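# Swing the folded wire-holder arm fully outward

## Task

On the harness board, find the wire holder mounted on a swing arm that is currently folded in over the board and rotate that arm outward until it reaches its stop. It counts only if the arm stays at its outermost position on its own once the hand has released it. Afterwards open the hand and withdraw it from the board.

## Robot and tools

Robot: one arm carrying a five-finger right hand. Everything is reported for a single hand point, located 0.05 m in front of the palm where the index pad meets the thumb tip in a pinch. Hand axes: +z runs along the straightened fingers (fingertips extend 0.06 to 0.07 m past the point), +y points out of the palm, +x crosses the palm away from the thumb toward the little finger. Across the palm the hand spans 0.08 m on the little-finger side, and 0.02 m on the thumb side when the thumb is turned in front of the palm (up to 0.09 m otherwise). A rigid wrist bracket on the little-finger side sits 0.03 m beyond the point in +y and 0.11 m across the palm; it can snag on things.

Scene frame: origin on the table top under the arm base, +z up, +y to the left when facing +x. The base may be tilted. Results report end_effector_position (m), end_effector_quat_wxyz and velocities in this frame; the printed position can be somewhat off, especially at long reach. "Hand target" is where the controller is currently driving the point. A "pose unreachable" line means the clearance check changed or refused the command (a mounting block under the base counts as arm).

A row is one list of 14 numbers, each in [-1, 1], in this order: dx, dy, dz, rx, ry, rz, little, ring, middle, index, thumb_bend, thumb_turn, force_limit, speed. The first six are an offset, not a pose: a displacement of the hand point from its measured pose at the start of the action (for a call's first action, the pose in the latest result), expressed in the hand point's own axes. 1.0 equals 0.6 m for dx, dy, dz and 180 degrees for the rotation vector rx, ry, rz. Each row of an action is measured from that same start pose, not chained. The six hand numbers are absolute targets: fingers -1 straight, +1 curled into the palm; thumb_bend -1 straight, +1 fully bent; thumb_turn -1 beside the palm, +1 opposite the fingers. A pinch is roughly index 0.22, thumb_bend 0.75, thumb_turn 0.57. force_limit maps -1..+1 linearly to about 0..10 N fingertip force (0..15 N for the two thumb motors) and only stops closing motors. speed maps -1..+1 to near zero..full (full: whole finger travel in 0.6 s); use -0.9 or lower for a gentle grip.

Tools:
- execute_actions(actions): a list of actions; each action is a table of up to 15 rows, one per 1/30 s step, the last row held to fill 15 steps. An empty list just returns state and images.
- move(target, speed, stop_force, blocking): target is one 14-number row as above, offset from the pose in the latest result showing one. The hand point follows a straight path (0.5 to 10 s; cut off at 10 s), turning the shorter way. speed in m/s, 0.002 to 0.5 (default 0.25); rotation limited to twice that in rad/s. Hand numbers are sent at the start. stop_force (N, 9 to 40, not in the first 0.2 s) ends the path when push against the motion rises that much above its pre-move value for 2 steps, then backs up 2 steps and holds; it is measured along the line to the target in the start axes, so do not trust it on rotating moves, and omit it when moving off something being pressed. blocking=false returns after 0.5 s and cannot be combined with stop_force; until its end is shown, check with wait(0) or call stop. The result adds a "move:" line: done, off_target, moving, held, fault, or contact (stop_force ended it; outranks others), plus limits (paced = clipped pose; held = some steps blocked, after which the arm may surge) and distance to target.
- wait(seconds 0 to 10): lets time run holding the last command.
- stop(): brakes a running move; needs room.
- zoom_image(camera, region [x0,y0,x1,y1], max 504x504) on cam_high, cam_low or cam_wrist (all 504x504).
- show_instructions(): shows the reference image pages.
- finished_scene(scene): ends the current scene by number; irreversible.

Motion details: each step the commanded pose is clipped to within 100 mm and 16 degrees of the measured pose, so big offsets need several actions. Commands lag about 0.17 s. Position wins over orientation when both cannot be met. The elbow cannot fully straighten.

Fingers start only when their target changes (by 0.01 or more), then run to the target or until load hits force_limit and lock (lock holds at least 15 N). hand_measured, hand_stopped_by (moving, target, force, stalled, fault) and hand_load_n (positive = pushing the finger open) follow the motor order above. Falling loads signal a lost grip. To loosen, send a target more open than measured.

Wrist force/torque lines are in hand axes; force points from the surface into the arm; offsets up to about 4 N, noise up to 2.4 N, saturation near 50 N; "no reading" is normal at start.

Avoid: this arm is stiff, so a target even slightly beyond a firm contact can trigger a fault stop. A joint torque at its limit (138 N m for pan, lift, elbow; 25.7 N m for the wrist joints) or 150 N on any arm part halts the arm for 10 s. Motors held under load heat up; MOTOR HOT appears at 70 °C and at 85 °C the brakes engage. Push the swing arm with slow, gentle moves, do not slam it into its end stop, do not knock anything off, and release and retreat before finishing.

Each tool is called after "Request:" as a command line: name --argument value for each argument, lists and objects as JSON in quotes; but a table of rows of numbers goes row by row, as --pt "numbers of a row", without its own name.

Reference images:

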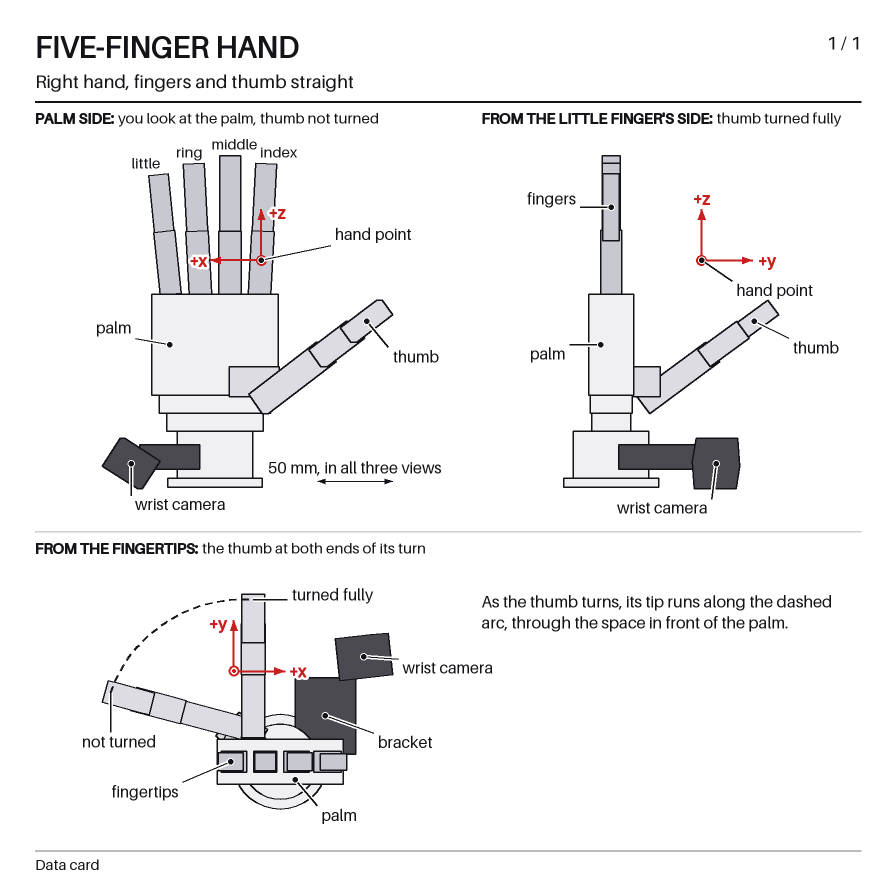

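## Session

I'll start by looking at the current state of the scene.

Request:
execute_actions --actions '[]'

Scene clock: 0.00 s.
end_effector_position=(+0.7587, -0.2431, +0.1960) hand_measured=(-1.000, -1.000, -1.000, -1.000, -1.000, -1.000) hand_load_n=(+0.0, +0.0, +0.0, +0.0, +0.0, +0.0) hand_stopped_by=(target, target, target, target, target, target) hand_force_limit=0.00 hand_speed=-0.80 end_effector_quat_wxyz=(-0.382, +0.694, -0.352, +0.499) end_effector_velocity=(+0.000, -0.000, -0.000) end_effector_angular_velocity=(-0.001, +0.001, -0.001)
Joint positions: [-0.582 -1.278  1.413  0.08   1.081 -4.283]
Joint velocities: [ 0.     0.    -0.     0.     0.002 -0.   ]
Motor temperatures (°C, as the motors report them): [24 23 23 29 28 31]
Wrist force (N, on the end effector, along its own x y z axes, offset not removed): no reading
Wrist torque (N m, same axes, about the end effector's origin, offset not removed): no reading
Hand target: +0.759, -0.243, +0.196; -0.382, +0.694, -0.352, +0.499

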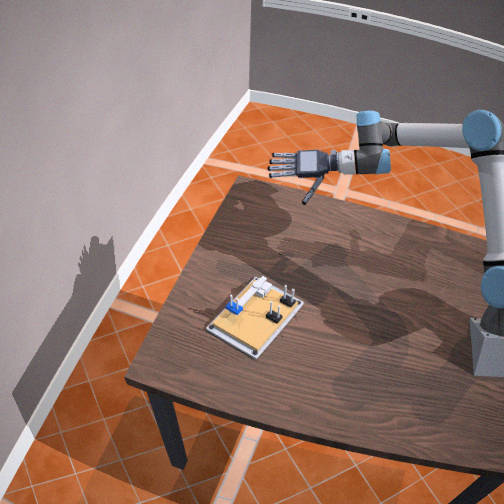

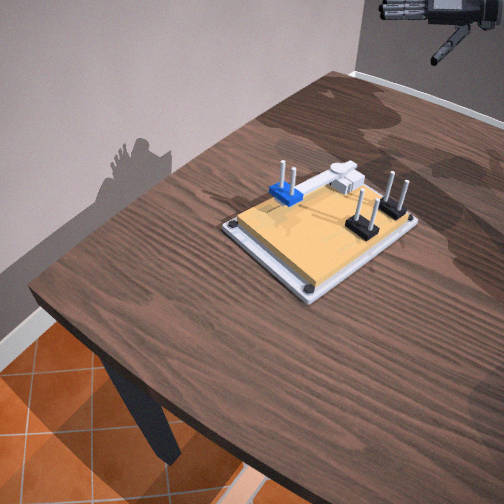

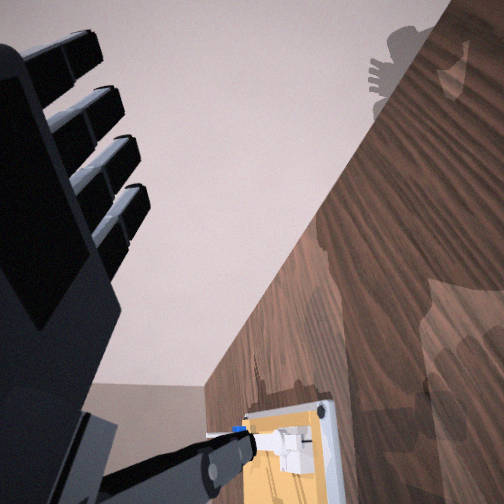

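Request:
zoom_image --camera "cam_low" --region '[210, 140, 430, 310]'

Request:
zoom_image --camera "cam_high" --region '[195, 265, 315, 365]'

Region (210, 140, 430, 310) of cam_low's 504x504 image, scaled by 2.291, with more detail than that image has; it fills the top 389 rows of this view, and the rest is white.

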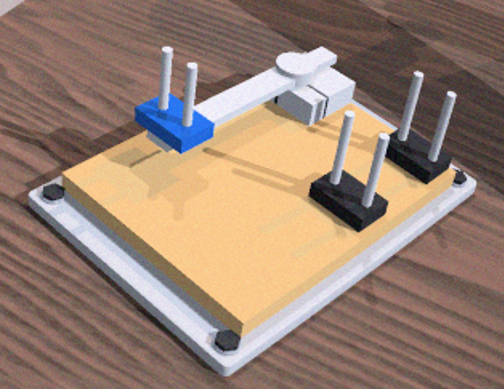

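Region (195, 265, 315, 365) of cam_high's 504x504 image, scaled by 4.200, with more detail than that image has.

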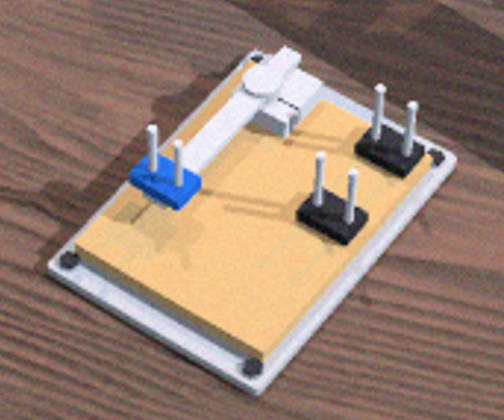

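Request:
zoom_image --camera "cam_low" --region '[260, 150, 380, 220]'

Request:
zoom_image --camera "cam_high" --region '[220, 270, 290, 325]'

Request:
zoom_image --camera "cam_wrist" --region '[200, 390, 350, 504]'

Region (260, 150, 380, 220) of cam_low's 504x504 image, scaled by 4.200, with more detail than that image has; it fills the top 294 rows of this view, and the rest is white.

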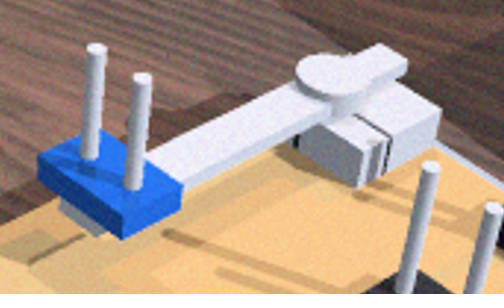

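Region (220, 270, 290, 325) of cam_high's 504x504 image, scaled by 7.200, with more detail than that image has; it fills the top 396 rows of this view, and the rest is white.

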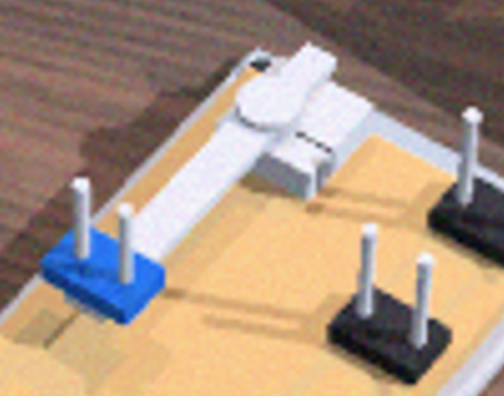

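Region (200, 390, 350, 504) of cam_wrist's 504x504 image, scaled by 3.360, with more detail than that image has; it fills the top 383 rows of this view, and the rest is white.

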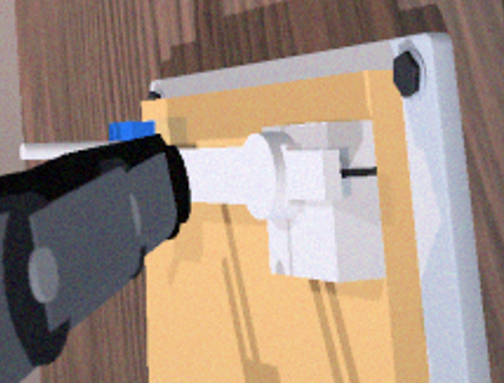

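Request:
move --target '[-0.6363, -0.3628, 0.0465, -0.445, 0.0, 0.238, -1, -1, -1, -1, -1, -1, 0, 0]' --speed 0.4

Scene clock: 16.50 s.
end_effector_position=(+0.7109, +0.1936, +0.2204) hand_measured=(-1.000, -1.000, -1.000, -1.000, -1.000, -1.000) hand_load_n=(+0.0, +0.0, +0.0, +0.0, +0.0, +0.0) hand_stopped_by=(target, target, target, target, target, target) hand_force_limit=0.00 hand_speed=0.00 end_effector_quat_wxyz=(+0.191, -0.562, +0.803, -0.057) end_effector_velocity=(+0.000, -0.000, +0.000) end_effector_angular_velocity=(+0.021, +0.012, -0.016)
Joint positions: [ 0.152 -0.278  0.035  1.436  2.095 -2.716]
Joint velocities: [-0.007 -0.001 -0.     0.008 -0.016  0.022]
Motor temperatures (°C, as the motors report them): [24 23 23 29 28 31]
Wrist force (N, on the end effector, along its own x y z axes, offset not removed): [-0.1 -1.6 0.5]
Wrist torque (N m, same axes, about the end effector's origin, offset not removed): [-0.38 0.07 -0.18]
Hand target: +0.711, +0.194, +0.220; +0.191, -0.561, +0.804, -0.055
Off the commanded pose: 0.001 m, 23 deg; orientation clipped at the last step of the last action.
elbow stopped short: the move would have taken joint 3 (elbow) straighter than the controller allows; a more bent joint 3 avoids this.
move: off_target; limits=paced
camera_calibration (this result's frames):
cam_wrist: T_world_to_cam=[[-0.842667, 0.45858, -0.282164, 0.576143], [0.124999, 0.676341, 0.725905, -0.378137], [0.523725, 0.576426, -0.627252, -0.212807], [0, 0, 0, 1]] pos_world=[0.644216, 0.114209, 0.303574]

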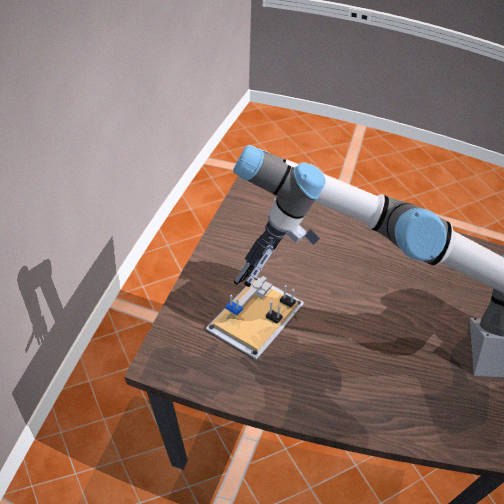

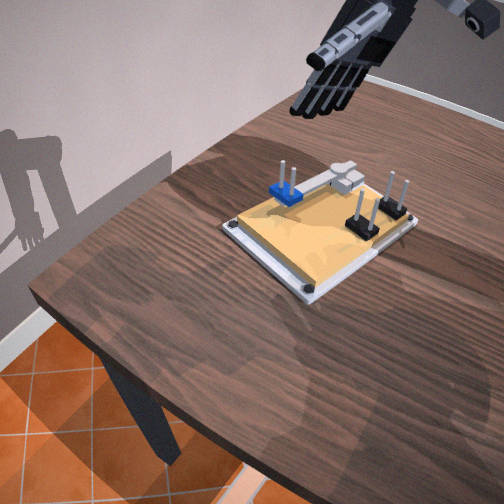

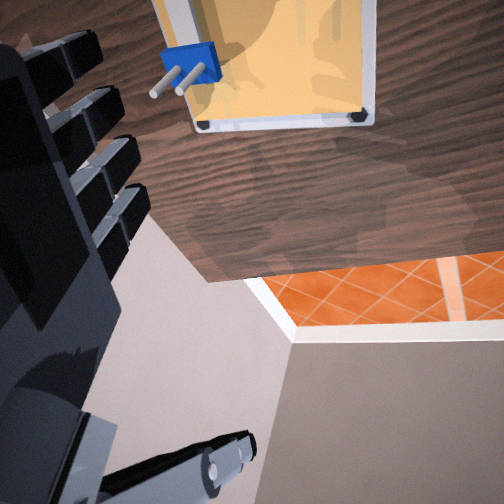

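Request:
zoom_image --camera "cam_wrist" --region '[130, 0, 390, 140]'

Request:
zoom_image --camera "cam_wrist" --region '[140, 0, 240, 110]'

Region (130, 0, 390, 140) of cam_wrist's 504x504 image, scaled by 1.938, with more detail than that image has; it fills the top 271 rows of this view, and the rest is white.

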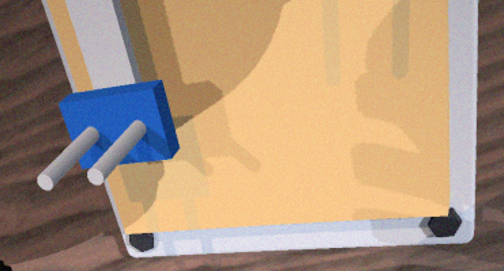

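Region (140, 0, 240, 110) of cam_wrist's 504x504 image, scaled by 4.582, with more detail than that image has; it fills the left 458 columns of this view, and the rest is white.

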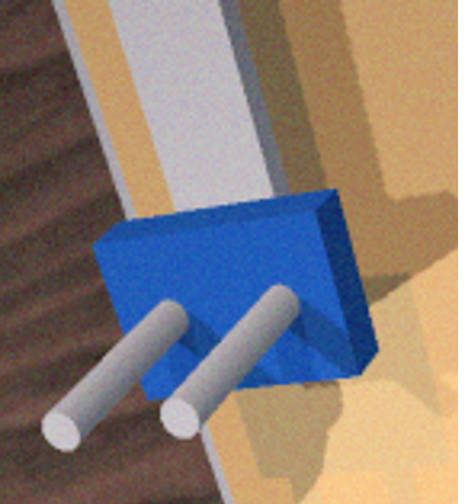

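Request:
move --target '[0.1987, -0.0295, 0.0850, 0.0693, 0.1638, -0.5431, 1, 1, 1, -1, -1, 1, 0, 0.5]' --speed 0.4

Scene clock: 27.43 s.
end_effector_position=(+0.7110, +0.1360, +0.1839) hand_measured=(+1.000, +1.000, +1.000, -1.000, -1.000, +1.000) hand_load_n=(+0.0, +0.0, +0.0, +0.0, +0.0, +0.0) hand_stopped_by=(target, target, target, target, target, target) hand_force_limit=0.00 hand_speed=0.50 end_effector_quat_wxyz=(-0.065, +0.828, -0.502, +0.241) end_effector_velocity=(+0.000, -0.000, -0.000) end_effector_angular_velocity=(+0.000, -0.000, -0.000)
Joint positions: [ 0.202 -0.219  0.038  1.291  2.378 -3.619]
Joint velocities: [-0.  0. -0. -0. -0. -0.]
Motor temperatures (°C, as the motors report them): [24 23 23 29 28 31]
Wrist force (N, on the end effector, along its own x y z axes, offset not removed): [0.9 1.0 -0.1]
Wrist torque (N m, same axes, about the end effector's origin, offset not removed): [0.12 -0.04 -0.05]
Hand target: +0.711, +0.136, +0.184; -0.065, +0.828, -0.502, +0.241
Off the commanded pose: 0.063 m, 50 deg; orientation clipped at the last step of the last action.
elbow stopped short: the move would have taken joint 3 (elbow) straighter than the controller allows; a more bent joint 3 avoids this.
move: held; limits=paced,held; held on 36 of 79 steps, including the last
pose unreachable: on one or more control steps of this call, first in action 0 (counted from 0), an arm could not follow its commanded pose, so it was not sent that pose on those steps. On the call's last step it was still not sent that pose. It may still have moved: this result reports where it is.
cause: the commanded pose would bring two parts of the arm too close to each other (joints 4 (wrist 1) to 6 (wrist 3) lie between them).
camera_calibration (this result's frames):
cam_wrist: T_world_to_cam=[[-0.83426, -0.393846, -0.385871, 0.721347], [-0.498431, 0.837924, 0.222375, 0.201229], [0.235749, 0.377849, -0.895351, 0.0785022], [0, 0, 0, 1]] pos_world=[0.683583, 0.0858234, 0.303885]

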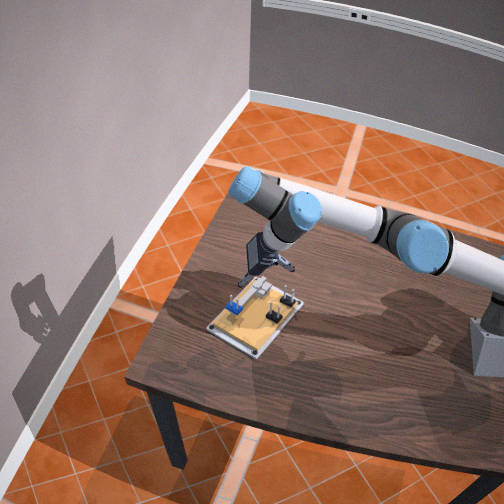

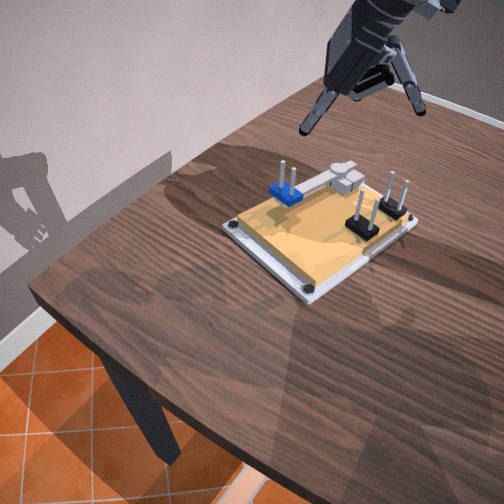

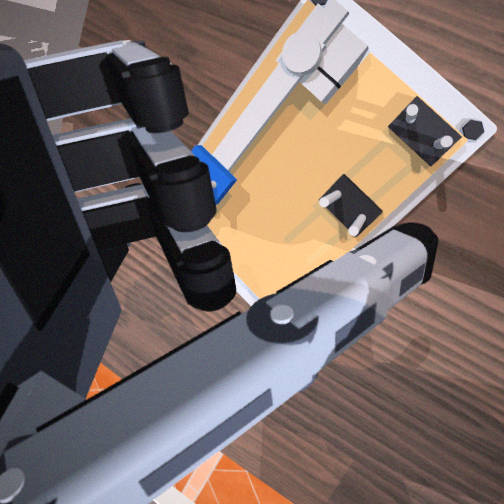

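Request:
zoom_image --camera "cam_wrist" --region '[180, 0, 400, 220]'

Request:
zoom_image --camera "cam_wrist" --region '[270, 0, 380, 110]'

Region (180, 0, 400, 220) of cam_wrist's 504x504 image, scaled by 2.291, with more detail than that image has.

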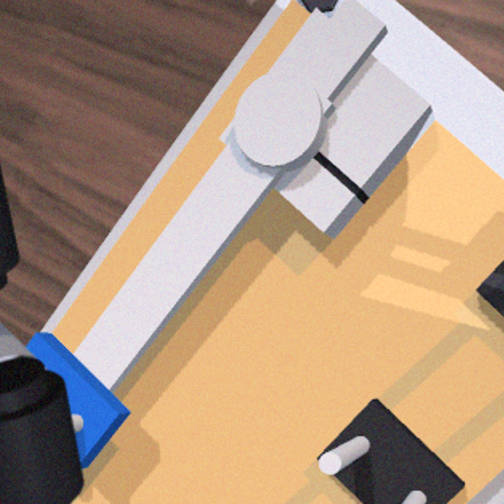

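Region (270, 0, 380, 110) of cam_wrist's 504x504 image, scaled by 4.582, with more detail than that image has.

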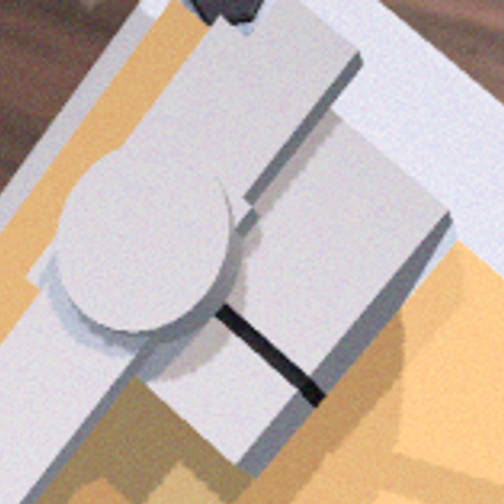

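Request:
move --target '[0.105, 0.1123, 0.0778, 0.1007, -0.0532, 0.0, 1, 1, 1, -1, -1, 1, 0, 0.5]' --speed 0.3

Scene clock: 47.07 s.
end_effector_position=(+0.7025, +0.0426, +0.1405) hand_measured=(+1.000, +1.000, +1.000, -1.000, -1.000, +1.000) hand_load_n=(+0.0, +0.0, +0.0, +0.0, +0.0, +0.0) hand_stopped_by=(target, target, target, target, target, target) hand_force_limit=0.00 hand_speed=0.50 end_effector_quat_wxyz=(-0.234, +0.826, -0.451, +0.245) end_effector_velocity=(+0.000, -0.000, -0.001) end_effector_angular_velocity=(+0.008, -0.036, -0.000)
Joint positions: [-0.043 -0.856  1.102  0.558  1.907 -3.958]
Joint velocities: [-0.007 -0.03   0.054 -0.061 -0.021 -0.018]
Motor temperatures (°C, as the motors report them): [24 23 23 29 28 31]
Wrist force (N, on the end effector, along its own x y z axes, offset not removed): [-0.2 0.5 0.7]
Wrist torque (N m, same axes, about the end effector's origin, offset not removed): [0.11 0.08 -0.11]
Hand target: +0.703, +0.043, +0.140; -0.236, +0.825, -0.451, +0.247
Off the commanded pose: 0.000 m, 0 deg.
move: moving (no rest 5 s after the path's end); limits=paced
camera_calibration (this result's frames):
cam_wrist: T_world_to_cam=[[-0.67397, -0.388361, -0.628442, 0.581999], [-0.672917, 0.673783, 0.305286, 0.402765], [0.304872, 0.628643, -0.715444, -0.00762398], [0, 0, 0, 1]] pos_world=[0.665602, -0.0405574, 0.237339]

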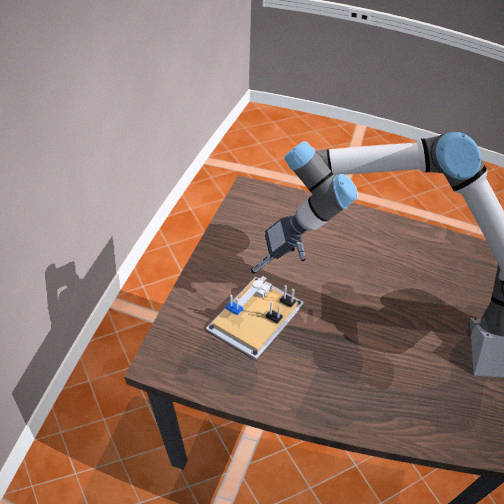

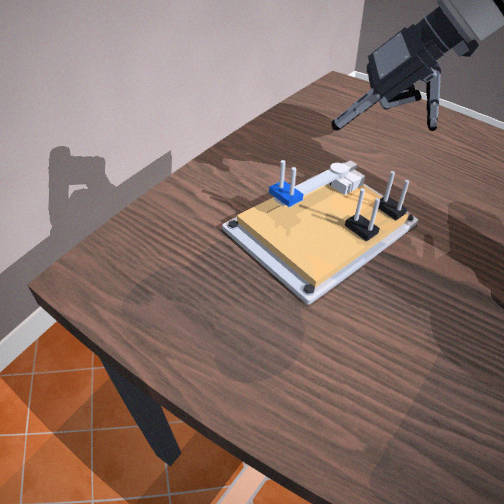

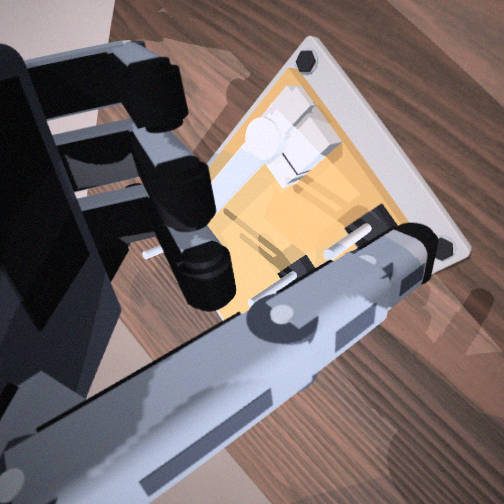

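Request:
move --target '[0, 0, -0.01, 0, 0, -0.4017, 1, 1, 1, -1, -1, 1, 0, 0.5]' --speed 0.4

Scene clock: 49.97 s.
end_effector_position=(+0.6990, +0.0418, +0.1452) hand_measured=(+1.000, +1.000, +1.000, -1.000, -1.000, +1.000) hand_load_n=(+0.0, +0.0, +0.0, +0.0, +0.0, +0.0) hand_stopped_by=(target, target, target, target, target, target) hand_force_limit=0.00 hand_speed=0.50 end_effector_quat_wxyz=(-0.045, +0.933, +0.122, +0.336) end_effector_velocity=(-0.000, -0.000, -0.000) end_effector_angular_velocity=(-0.010, -0.006, +0.013)
Joint positions: [ 0.037 -0.876  1.283  0.42   1.963 -5.155]
Joint velocities: [-0.001 -0.004  0.009 -0.009 -0.001 -0.019]
Motor temperatures (°C, as the motors report them): [24 23 23 29 28 31]
Wrist force (N, on the end effector, along its own x y z axes, offset not removed): [0.6 0.5 0.3]
Wrist torque (N m, same axes, about the end effector's origin, offset not removed): [0.09 -0.04 -0.13]
Hand target: +0.699, +0.042, +0.145; -0.044, +0.933, +0.123, +0.336
Off the commanded pose: 0.000 m, 0 deg.
move: done
camera_calibration (this result's frames):
cam_wrist: T_world_to_cam=[[0.179218, -0.981127, -0.0725962, -0.0700971], [-0.978173, -0.169818, -0.119752, 0.709864], [0.105163, 0.0924732, -0.990146, 0.199194], [0, 0, 0, 1]] pos_world=[0.685984, 0.0333532, 0.27715]

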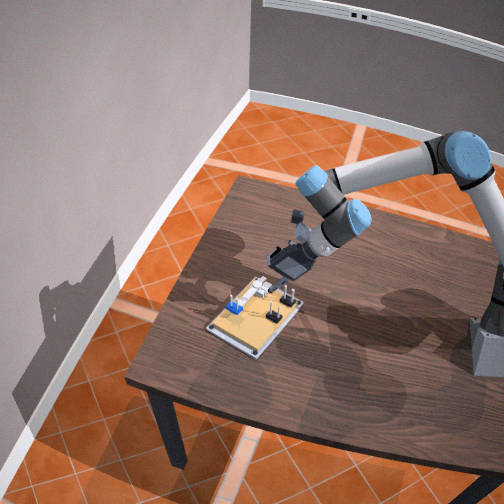

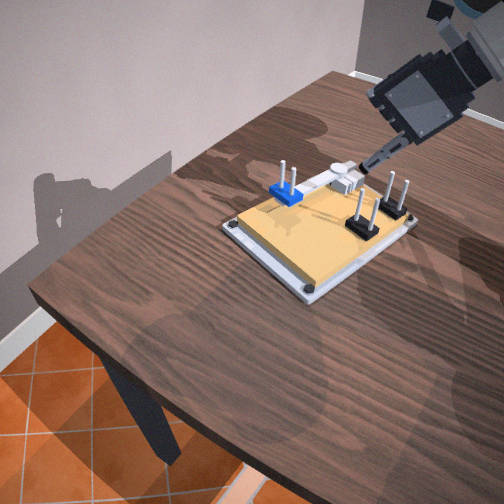

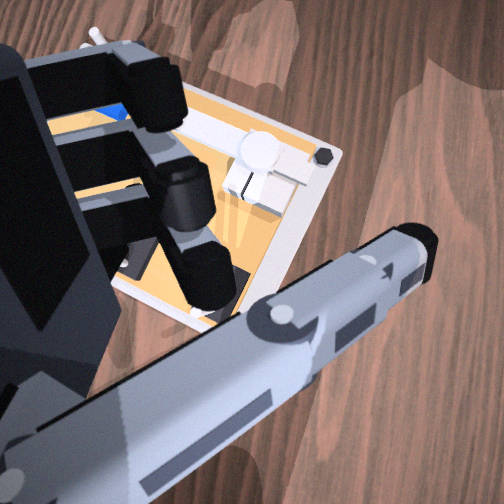

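Request:
zoom_image --camera "cam_wrist" --region '[170, 80, 350, 230]'

Request:
zoom_image --camera "cam_low" --region '[260, 100, 440, 250]'

Region (170, 80, 350, 230) of cam_wrist's 504x504 image, scaled by 2.800, with more detail than that image has.

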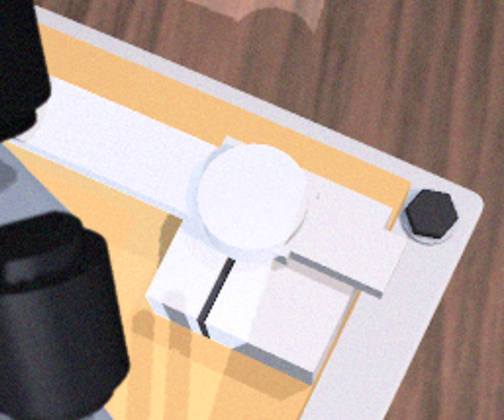

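Region (260, 100, 440, 250) of cam_low's 504x504 image, scaled by 2.800, with more detail than that image has.

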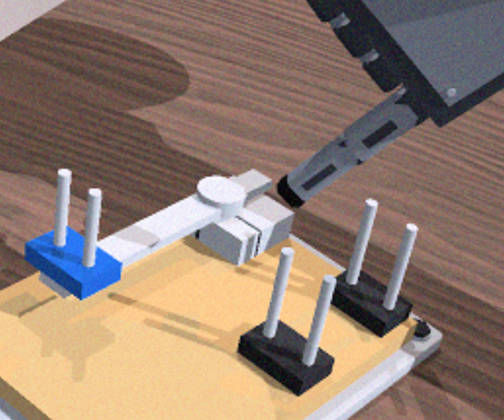

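Request:
move --target '[0, -0.008, 0.0933, 0, 0, 0, 1, 1, 1, -1, -1, 1, 0, 0.5]' --speed 0.15

Scene clock: 52.40 s.
end_effector_position=(+0.7321, +0.0556, +0.1023) hand_measured=(+1.000, +1.000, +1.000, -1.000, -1.000, +1.000) hand_load_n=(+0.0, +0.0, +0.0, +0.0, +0.0, +0.0) hand_stopped_by=(target, target, target, target, target, target) hand_force_limit=0.00 hand_speed=0.50 end_effector_quat_wxyz=(-0.045, +0.933, +0.122, +0.336) end_effector_velocity=(+0.002, +0.001, -0.002) end_effector_angular_velocity=(+0.002, +0.000, +0.002)
Joint positions: [ 0.008 -0.767  1.197  0.388  1.943 -5.178]
Joint velocities: [-0.001  0.006 -0.006  0.    -0.003 -0.001]
Motor temperatures (°C, as the motors report them): [24 23 23 29 28 31]
Wrist force (N, on the end effector, along its own x y z axes, offset not removed): [0.3 0.3 1.4]
Wrist torque (N m, same axes, about the end effector's origin, offset not removed): [-0.24 0.05 -0.17]
Hand target: +0.732, +0.056, +0.102; -0.045, +0.933, +0.122, +0.336
Off the commanded pose: 0.000 m, 0 deg.
move: done
camera_calibration (this result's frames):
cam_wrist: T_world_to_cam=[[0.179214, -0.981125, -0.0726395, -0.0656182], [-0.978165, -0.169801, -0.119836, 0.73944], [0.105239, 0.0925296, -0.990133, 0.15195], [0, 0, 0, 1]] pos_world=[0.719063, 0.0471182, 0.234295]

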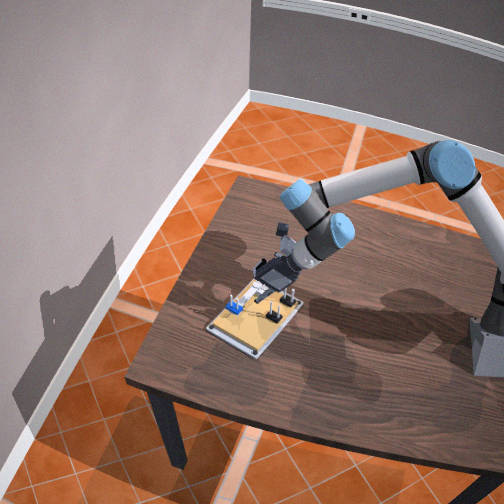

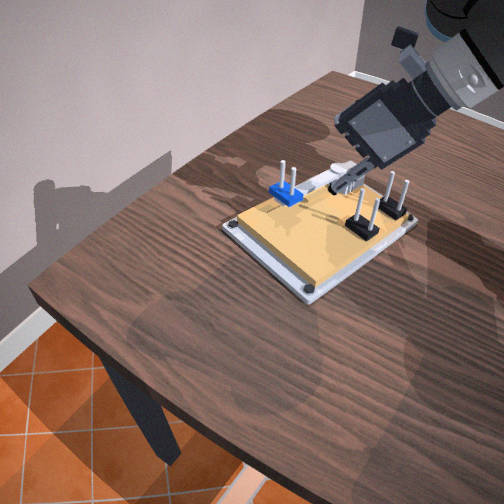

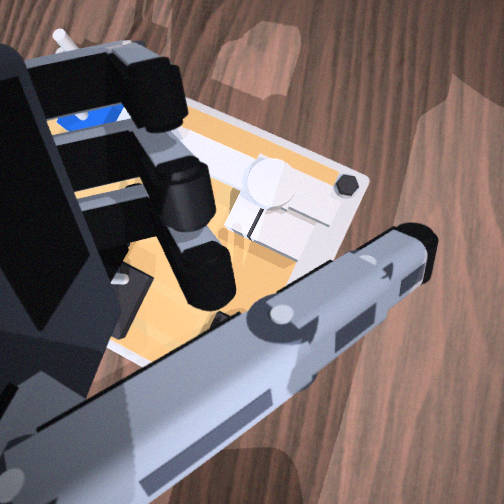

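Request:
zoom_image --camera "cam_low" --region '[260, 130, 420, 250]'

Request:
zoom_image --camera "cam_high" --region '[215, 255, 315, 335]'

Request:
zoom_image --camera "cam_wrist" --region '[40, 90, 340, 290]'

Region (260, 130, 420, 250) of cam_low's 504x504 image, scaled by 3.150, with more detail than that image has; it fills the top 378 rows of this view, and the rest is white.

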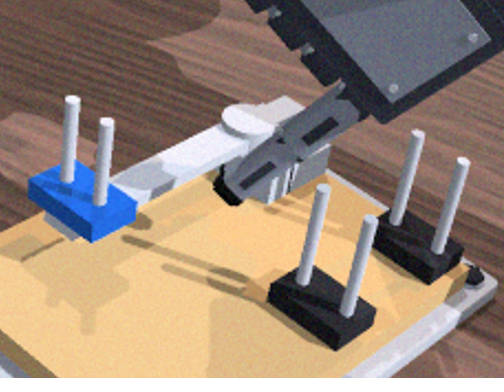

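Region (215, 255, 315, 335) of cam_high's 504x504 image, scaled by 5.040, with more detail than that image has; it fills the top 403 rows of this view, and the rest is white.

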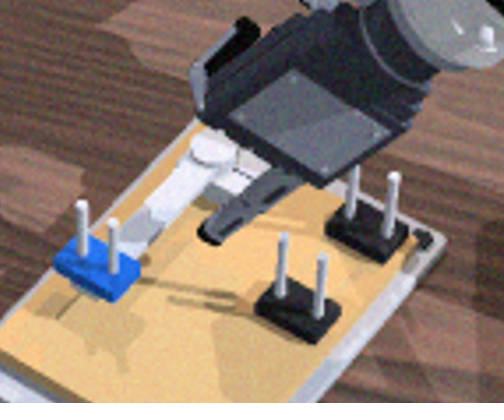

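Region (40, 90, 340, 290) of cam_wrist's 504x504 image, scaled by 1.680, with more detail than that image has.

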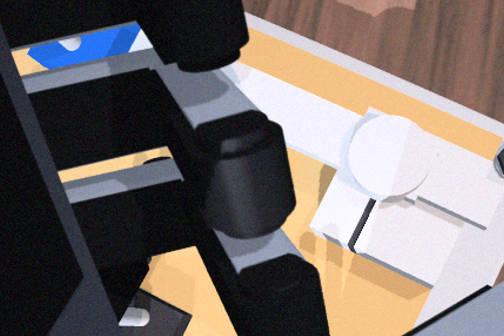

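Request:
zoom_image --camera "cam_wrist" --region '[220, 140, 340, 260]'

Region (220, 140, 340, 260) of cam_wrist's 504x504 image, scaled by 4.200, with more detail than that image has.

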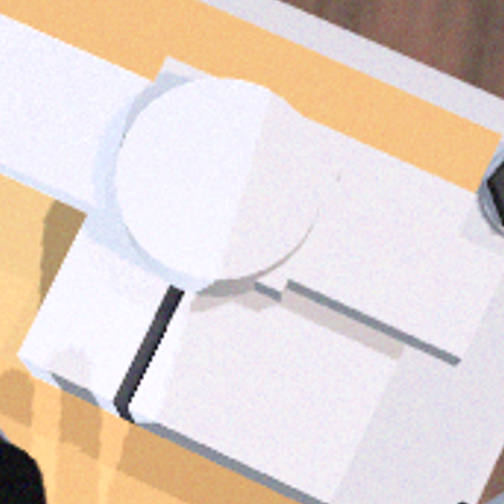

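Request:
move --target '[0, 0, 0.0333, 0, 0, 0, 1, 1, 1, -1, -1, 1, 0, 0.5]' --speed 0.08

Scene clock: 55.67 s.
end_effector_position=(+0.7442, +0.0588, +0.0872) hand_measured=(+1.000, +1.000, +1.000, -1.000, -1.000, +1.000) hand_load_n=(+0.0, +0.0, +0.0, +0.0, +0.0, +0.0) hand_stopped_by=(target, target, target, target, target, target) hand_force_limit=0.00 hand_speed=0.50 end_effector_quat_wxyz=(-0.045, +0.933, +0.122, +0.336) end_effector_velocity=(+0.002, +0.000, -0.002) end_effector_angular_velocity=(-0.001, +0.000, -0.000)
Joint positions: [-0.004 -0.728  1.161  0.382  1.935 -5.188]
Joint velocities: [-0.001  0.005 -0.005 -0.    -0.    -0.001]
Motor temperatures (°C, as the motors report them): [24 23 23 29 28 31]
Wrist force (N, on the end effector, along its own x y z axes, offset not removed): [-0.5 -0.2 0.1]
Wrist torque (N m, same axes, about the end effector's origin, offset not removed): [-0.09 0.10 -0.23]
Hand target: +0.744, +0.059, +0.087; -0.045, +0.933, +0.122, +0.336
Off the commanded pose: 0.000 m, 0 deg.
move: done
camera_calibration (this result's frames):
cam_wrist: T_world_to_cam=[[0.179213, -0.981124, -0.0726594, -0.065713], [-0.978162, -0.169795, -0.119869, 0.750036], [0.105269, 0.0925547, -0.990127, 0.13535], [0, 0, 0, 1]] pos_world=[0.731186, 0.0503523, 0.219145]

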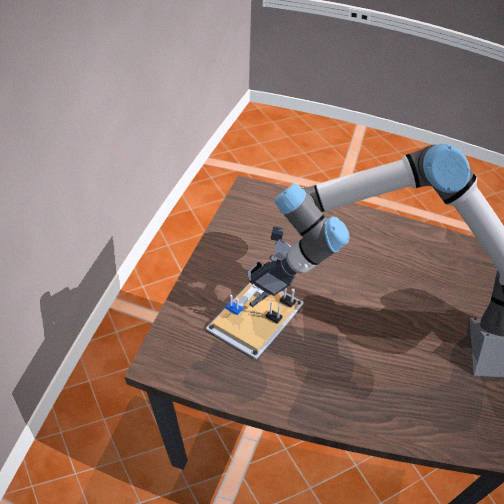

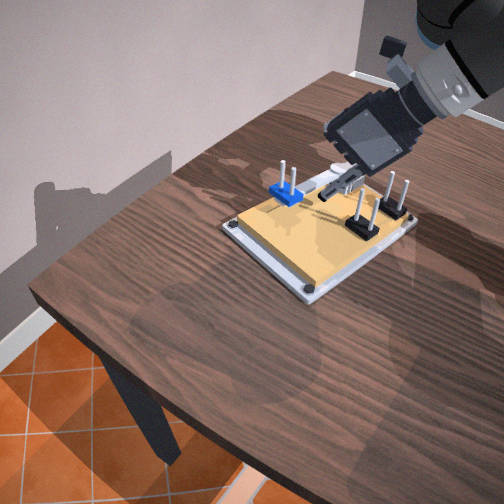

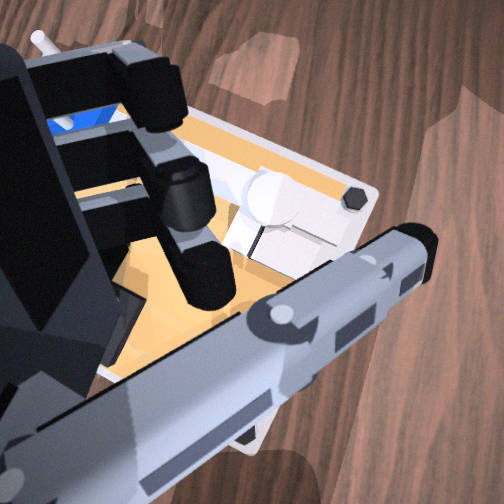

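Request:
zoom_image --camera "cam_low" --region '[260, 140, 400, 240]'

Request:
zoom_image --camera "cam_high" --region '[215, 265, 305, 335]'

Region (260, 140, 400, 240) of cam_low's 504x504 image, scaled by 3.600, with more detail than that image has; it fills the top 360 rows of this view, and the rest is white.

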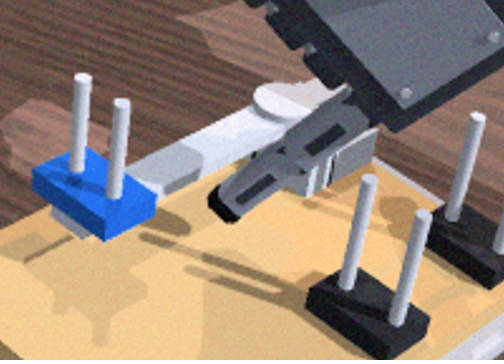

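Region (215, 265, 305, 335) of cam_high's 504x504 image, scaled by 5.600, with more detail than that image has.

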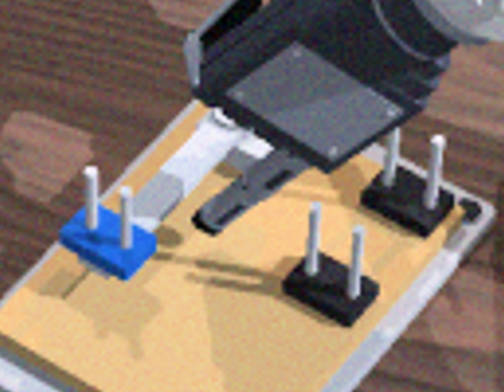

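Request:
move --target '[0.03787, 0.00967, 0.03135, 0, 0, 0, 1, 1, 1, -1, -1, 1, 0, 0.5]' --speed 0.03 --stop_force 15

Scene clock: 57.83 s.
end_effector_position=(+0.7739, +0.0607, +0.0872) hand_measured=(+1.000, +1.000, +1.000, -1.000, -1.000, +1.000) hand_load_n=(+0.0, +0.0, +0.0, +0.0, +0.0, +0.0) hand_stopped_by=(target, target, target, target, target, target) hand_force_limit=0.00 hand_speed=0.50 end_effector_quat_wxyz=(-0.045, +0.933, +0.122, +0.336) end_effector_velocity=(+0.003, +0.000, -0.000) end_effector_angular_velocity=(-0.000, +0.001, +0.001)
Joint positions: [-0.007 -0.659  1.025  0.448  1.932 -5.19 ]
Joint velocities: [-0.     0.007 -0.014  0.008  0.    -0.   ]
Motor temperatures (°C, as the motors report them): [24 23 23 29 28 31]
Wrist force (N, on the end effector, along its own x y z axes, offset not removed): [-1.6 -1.5 0.1]
Wrist torque (N m, same axes, about the end effector's origin, offset not removed): [-0.14 -0.02 -0.30]
Hand target: +0.774, +0.061, +0.087; -0.045, +0.933, +0.122, +0.336
Off the commanded pose: 0.000 m, 0 deg.
move: done
camera_calibration (this result's frames):
cam_wrist: T_world_to_cam=[[0.179317, -0.981106, -0.0726409, -0.06924], [-0.978127, -0.169885, -0.120031, 0.779378], [0.105422, 0.0925755, -0.990109, 0.131948], [0, 0, 0, 1]] pos_world=[0.760836, 0.0522577, 0.219163]

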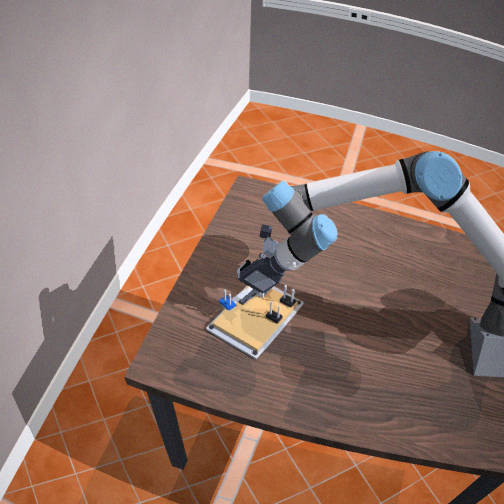

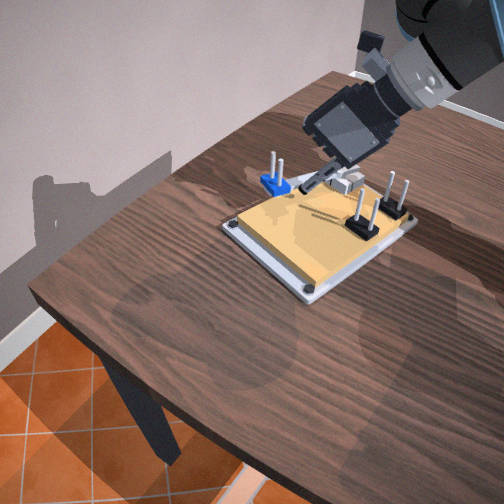

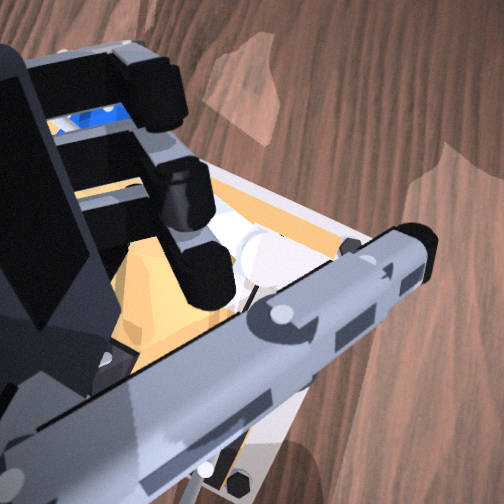

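Request:
move --target '[0.03322, 0.0455, 0.0274, 0, 0, 0, 1, 1, 1, -1, -1, 1, 0, 0.5]' --speed 0.05 --stop_force 15

Scene clock: 59.50 s.
end_effector_position=(+0.8055, +0.0411, +0.0872) hand_measured=(+1.000, +1.000, +1.000, -1.000, -1.000, +1.000) hand_load_n=(+0.0, +0.0, +0.0, +0.0, +0.0, +0.0) hand_stopped_by=(target, target, target, target, target, target) hand_force_limit=0.00 hand_speed=0.50 end_effector_quat_wxyz=(-0.045, +0.933, +0.122, +0.336) end_effector_velocity=(+0.003, -0.001, -0.000) end_effector_angular_velocity=(+0.000, +0.001, +0.000)
Joint positions: [-0.037 -0.605  0.884  0.527  1.912 -5.213]
Joint velocities: [-0.002  0.006 -0.014  0.008 -0.002 -0.001]
Motor temperatures (°C, as the motors report them): [24 23 23 29 28 31]
Wrist force (N, on the end effector, along its own x y z axes, offset not removed): [-0.4 0.0 0.2]
Wrist torque (N m, same axes, about the end effector's origin, offset not removed): [0.26 -0.23 -0.16]
Hand target: +0.806, +0.041, +0.087; -0.045, +0.933, +0.122, +0.336
Off the commanded pose: 0.000 m, 0 deg.
move: done
camera_calibration (this result's frames):
cam_wrist: T_world_to_cam=[[0.179322, -0.981103, -0.072666, -0.0941825], [-0.978107, -0.169871, -0.12021, 0.807011], [0.105594, 0.0926315, -0.990085, 0.13031], [0, 0, 0, 1]] pos_world=[0.792472, 0.0326143, 0.219185]

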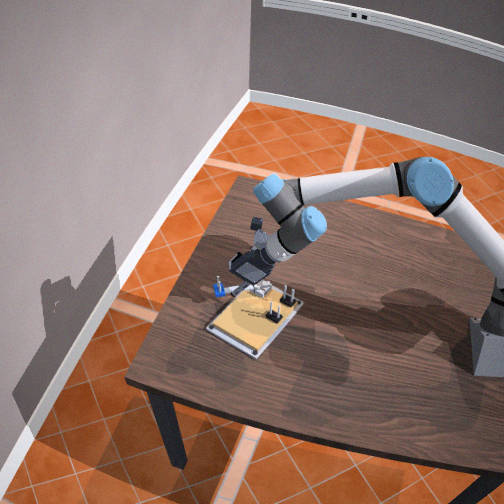

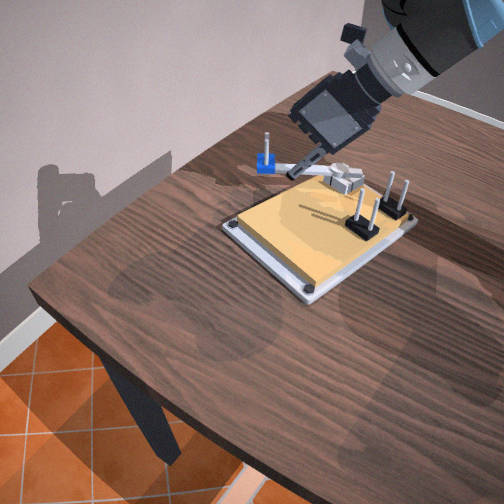

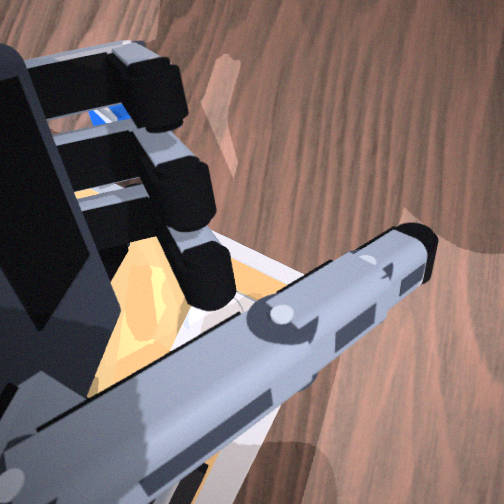

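Request:
zoom_image --camera "cam_low" --region '[240, 110, 400, 220]'

Region (240, 110, 400, 220) of cam_low's 504x504 image, scaled by 3.150, with more detail than that image has; it fills the top 346 rows of this view, and the rest is white.

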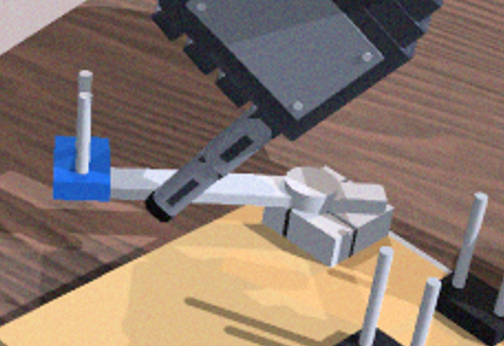

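Request:
move --target '[0.0069, 0.0560, 0.01638, 0, 0, 0, 1, 1, 1, -1, -1, 1, 0, 0.5]' --speed 0.05 --stop_force 15

Scene clock: 61.13 s.
end_effector_position=(+0.8231, +0.0113, +0.0823) hand_measured=(+1.000, +1.000, +1.000, -1.000, -1.000, +1.000) hand_load_n=(+0.0, +0.0, +0.0, +0.0, +0.0, +0.0) hand_stopped_by=(target, target, target, target, target, target) hand_force_limit=0.00 hand_speed=0.50 end_effector_quat_wxyz=(-0.045, +0.933, +0.122, +0.336) end_effector_velocity=(+0.001, -0.002, -0.000) end_effector_angular_velocity=(+0.001, +0.000, +0.000)
Joint positions: [-0.081 -0.592  0.82   0.567  1.881 -5.246]
Joint velocities: [-0.003  0.002 -0.006  0.004 -0.002 -0.002]
Motor temperatures (°C, as the motors report them): [24 23 23 29 28 31]
Wrist force (N, on the end effector, along its own x y z axes, offset not removed): [0.1 -2.3 -0.8]
Wrist torque (N m, same axes, about the end effector's origin, offset not removed): [0.11 0.10 -0.14]
Hand target: +0.823, +0.011, +0.082; -0.045, +0.933, +0.122, +0.336
Off the commanded pose: 0.000 m, 0 deg.
move: done
camera_calibration (this result's frames):
cam_wrist: T_world_to_cam=[[0.179309, -0.981102, -0.0727197, -0.126911], [-0.978102, -0.169844, -0.120292, 0.818536], [0.105668, 0.0926967, -0.990072, 0.126265], [0, 0, 0, 1]] pos_world=[0.810026, 0.00280715, 0.214246]

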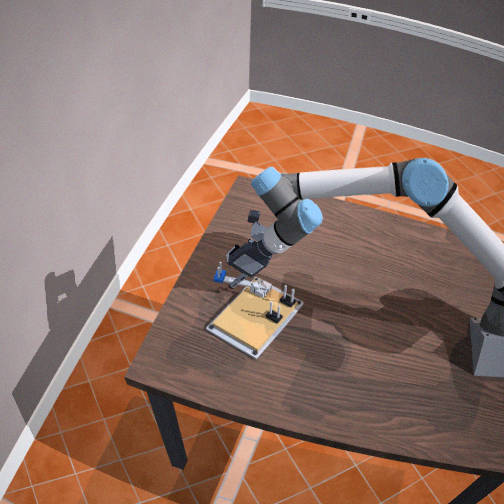

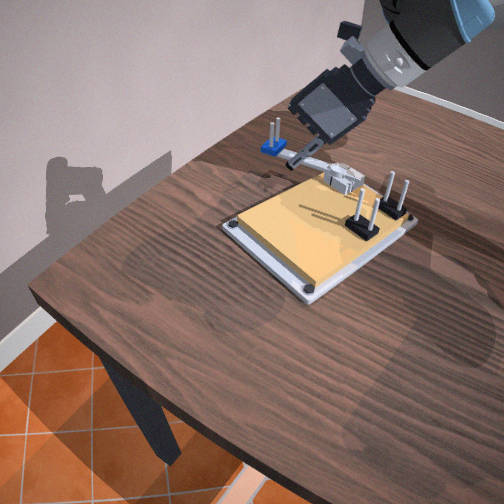

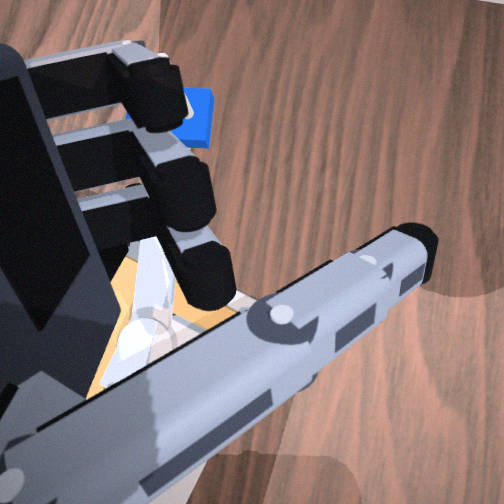

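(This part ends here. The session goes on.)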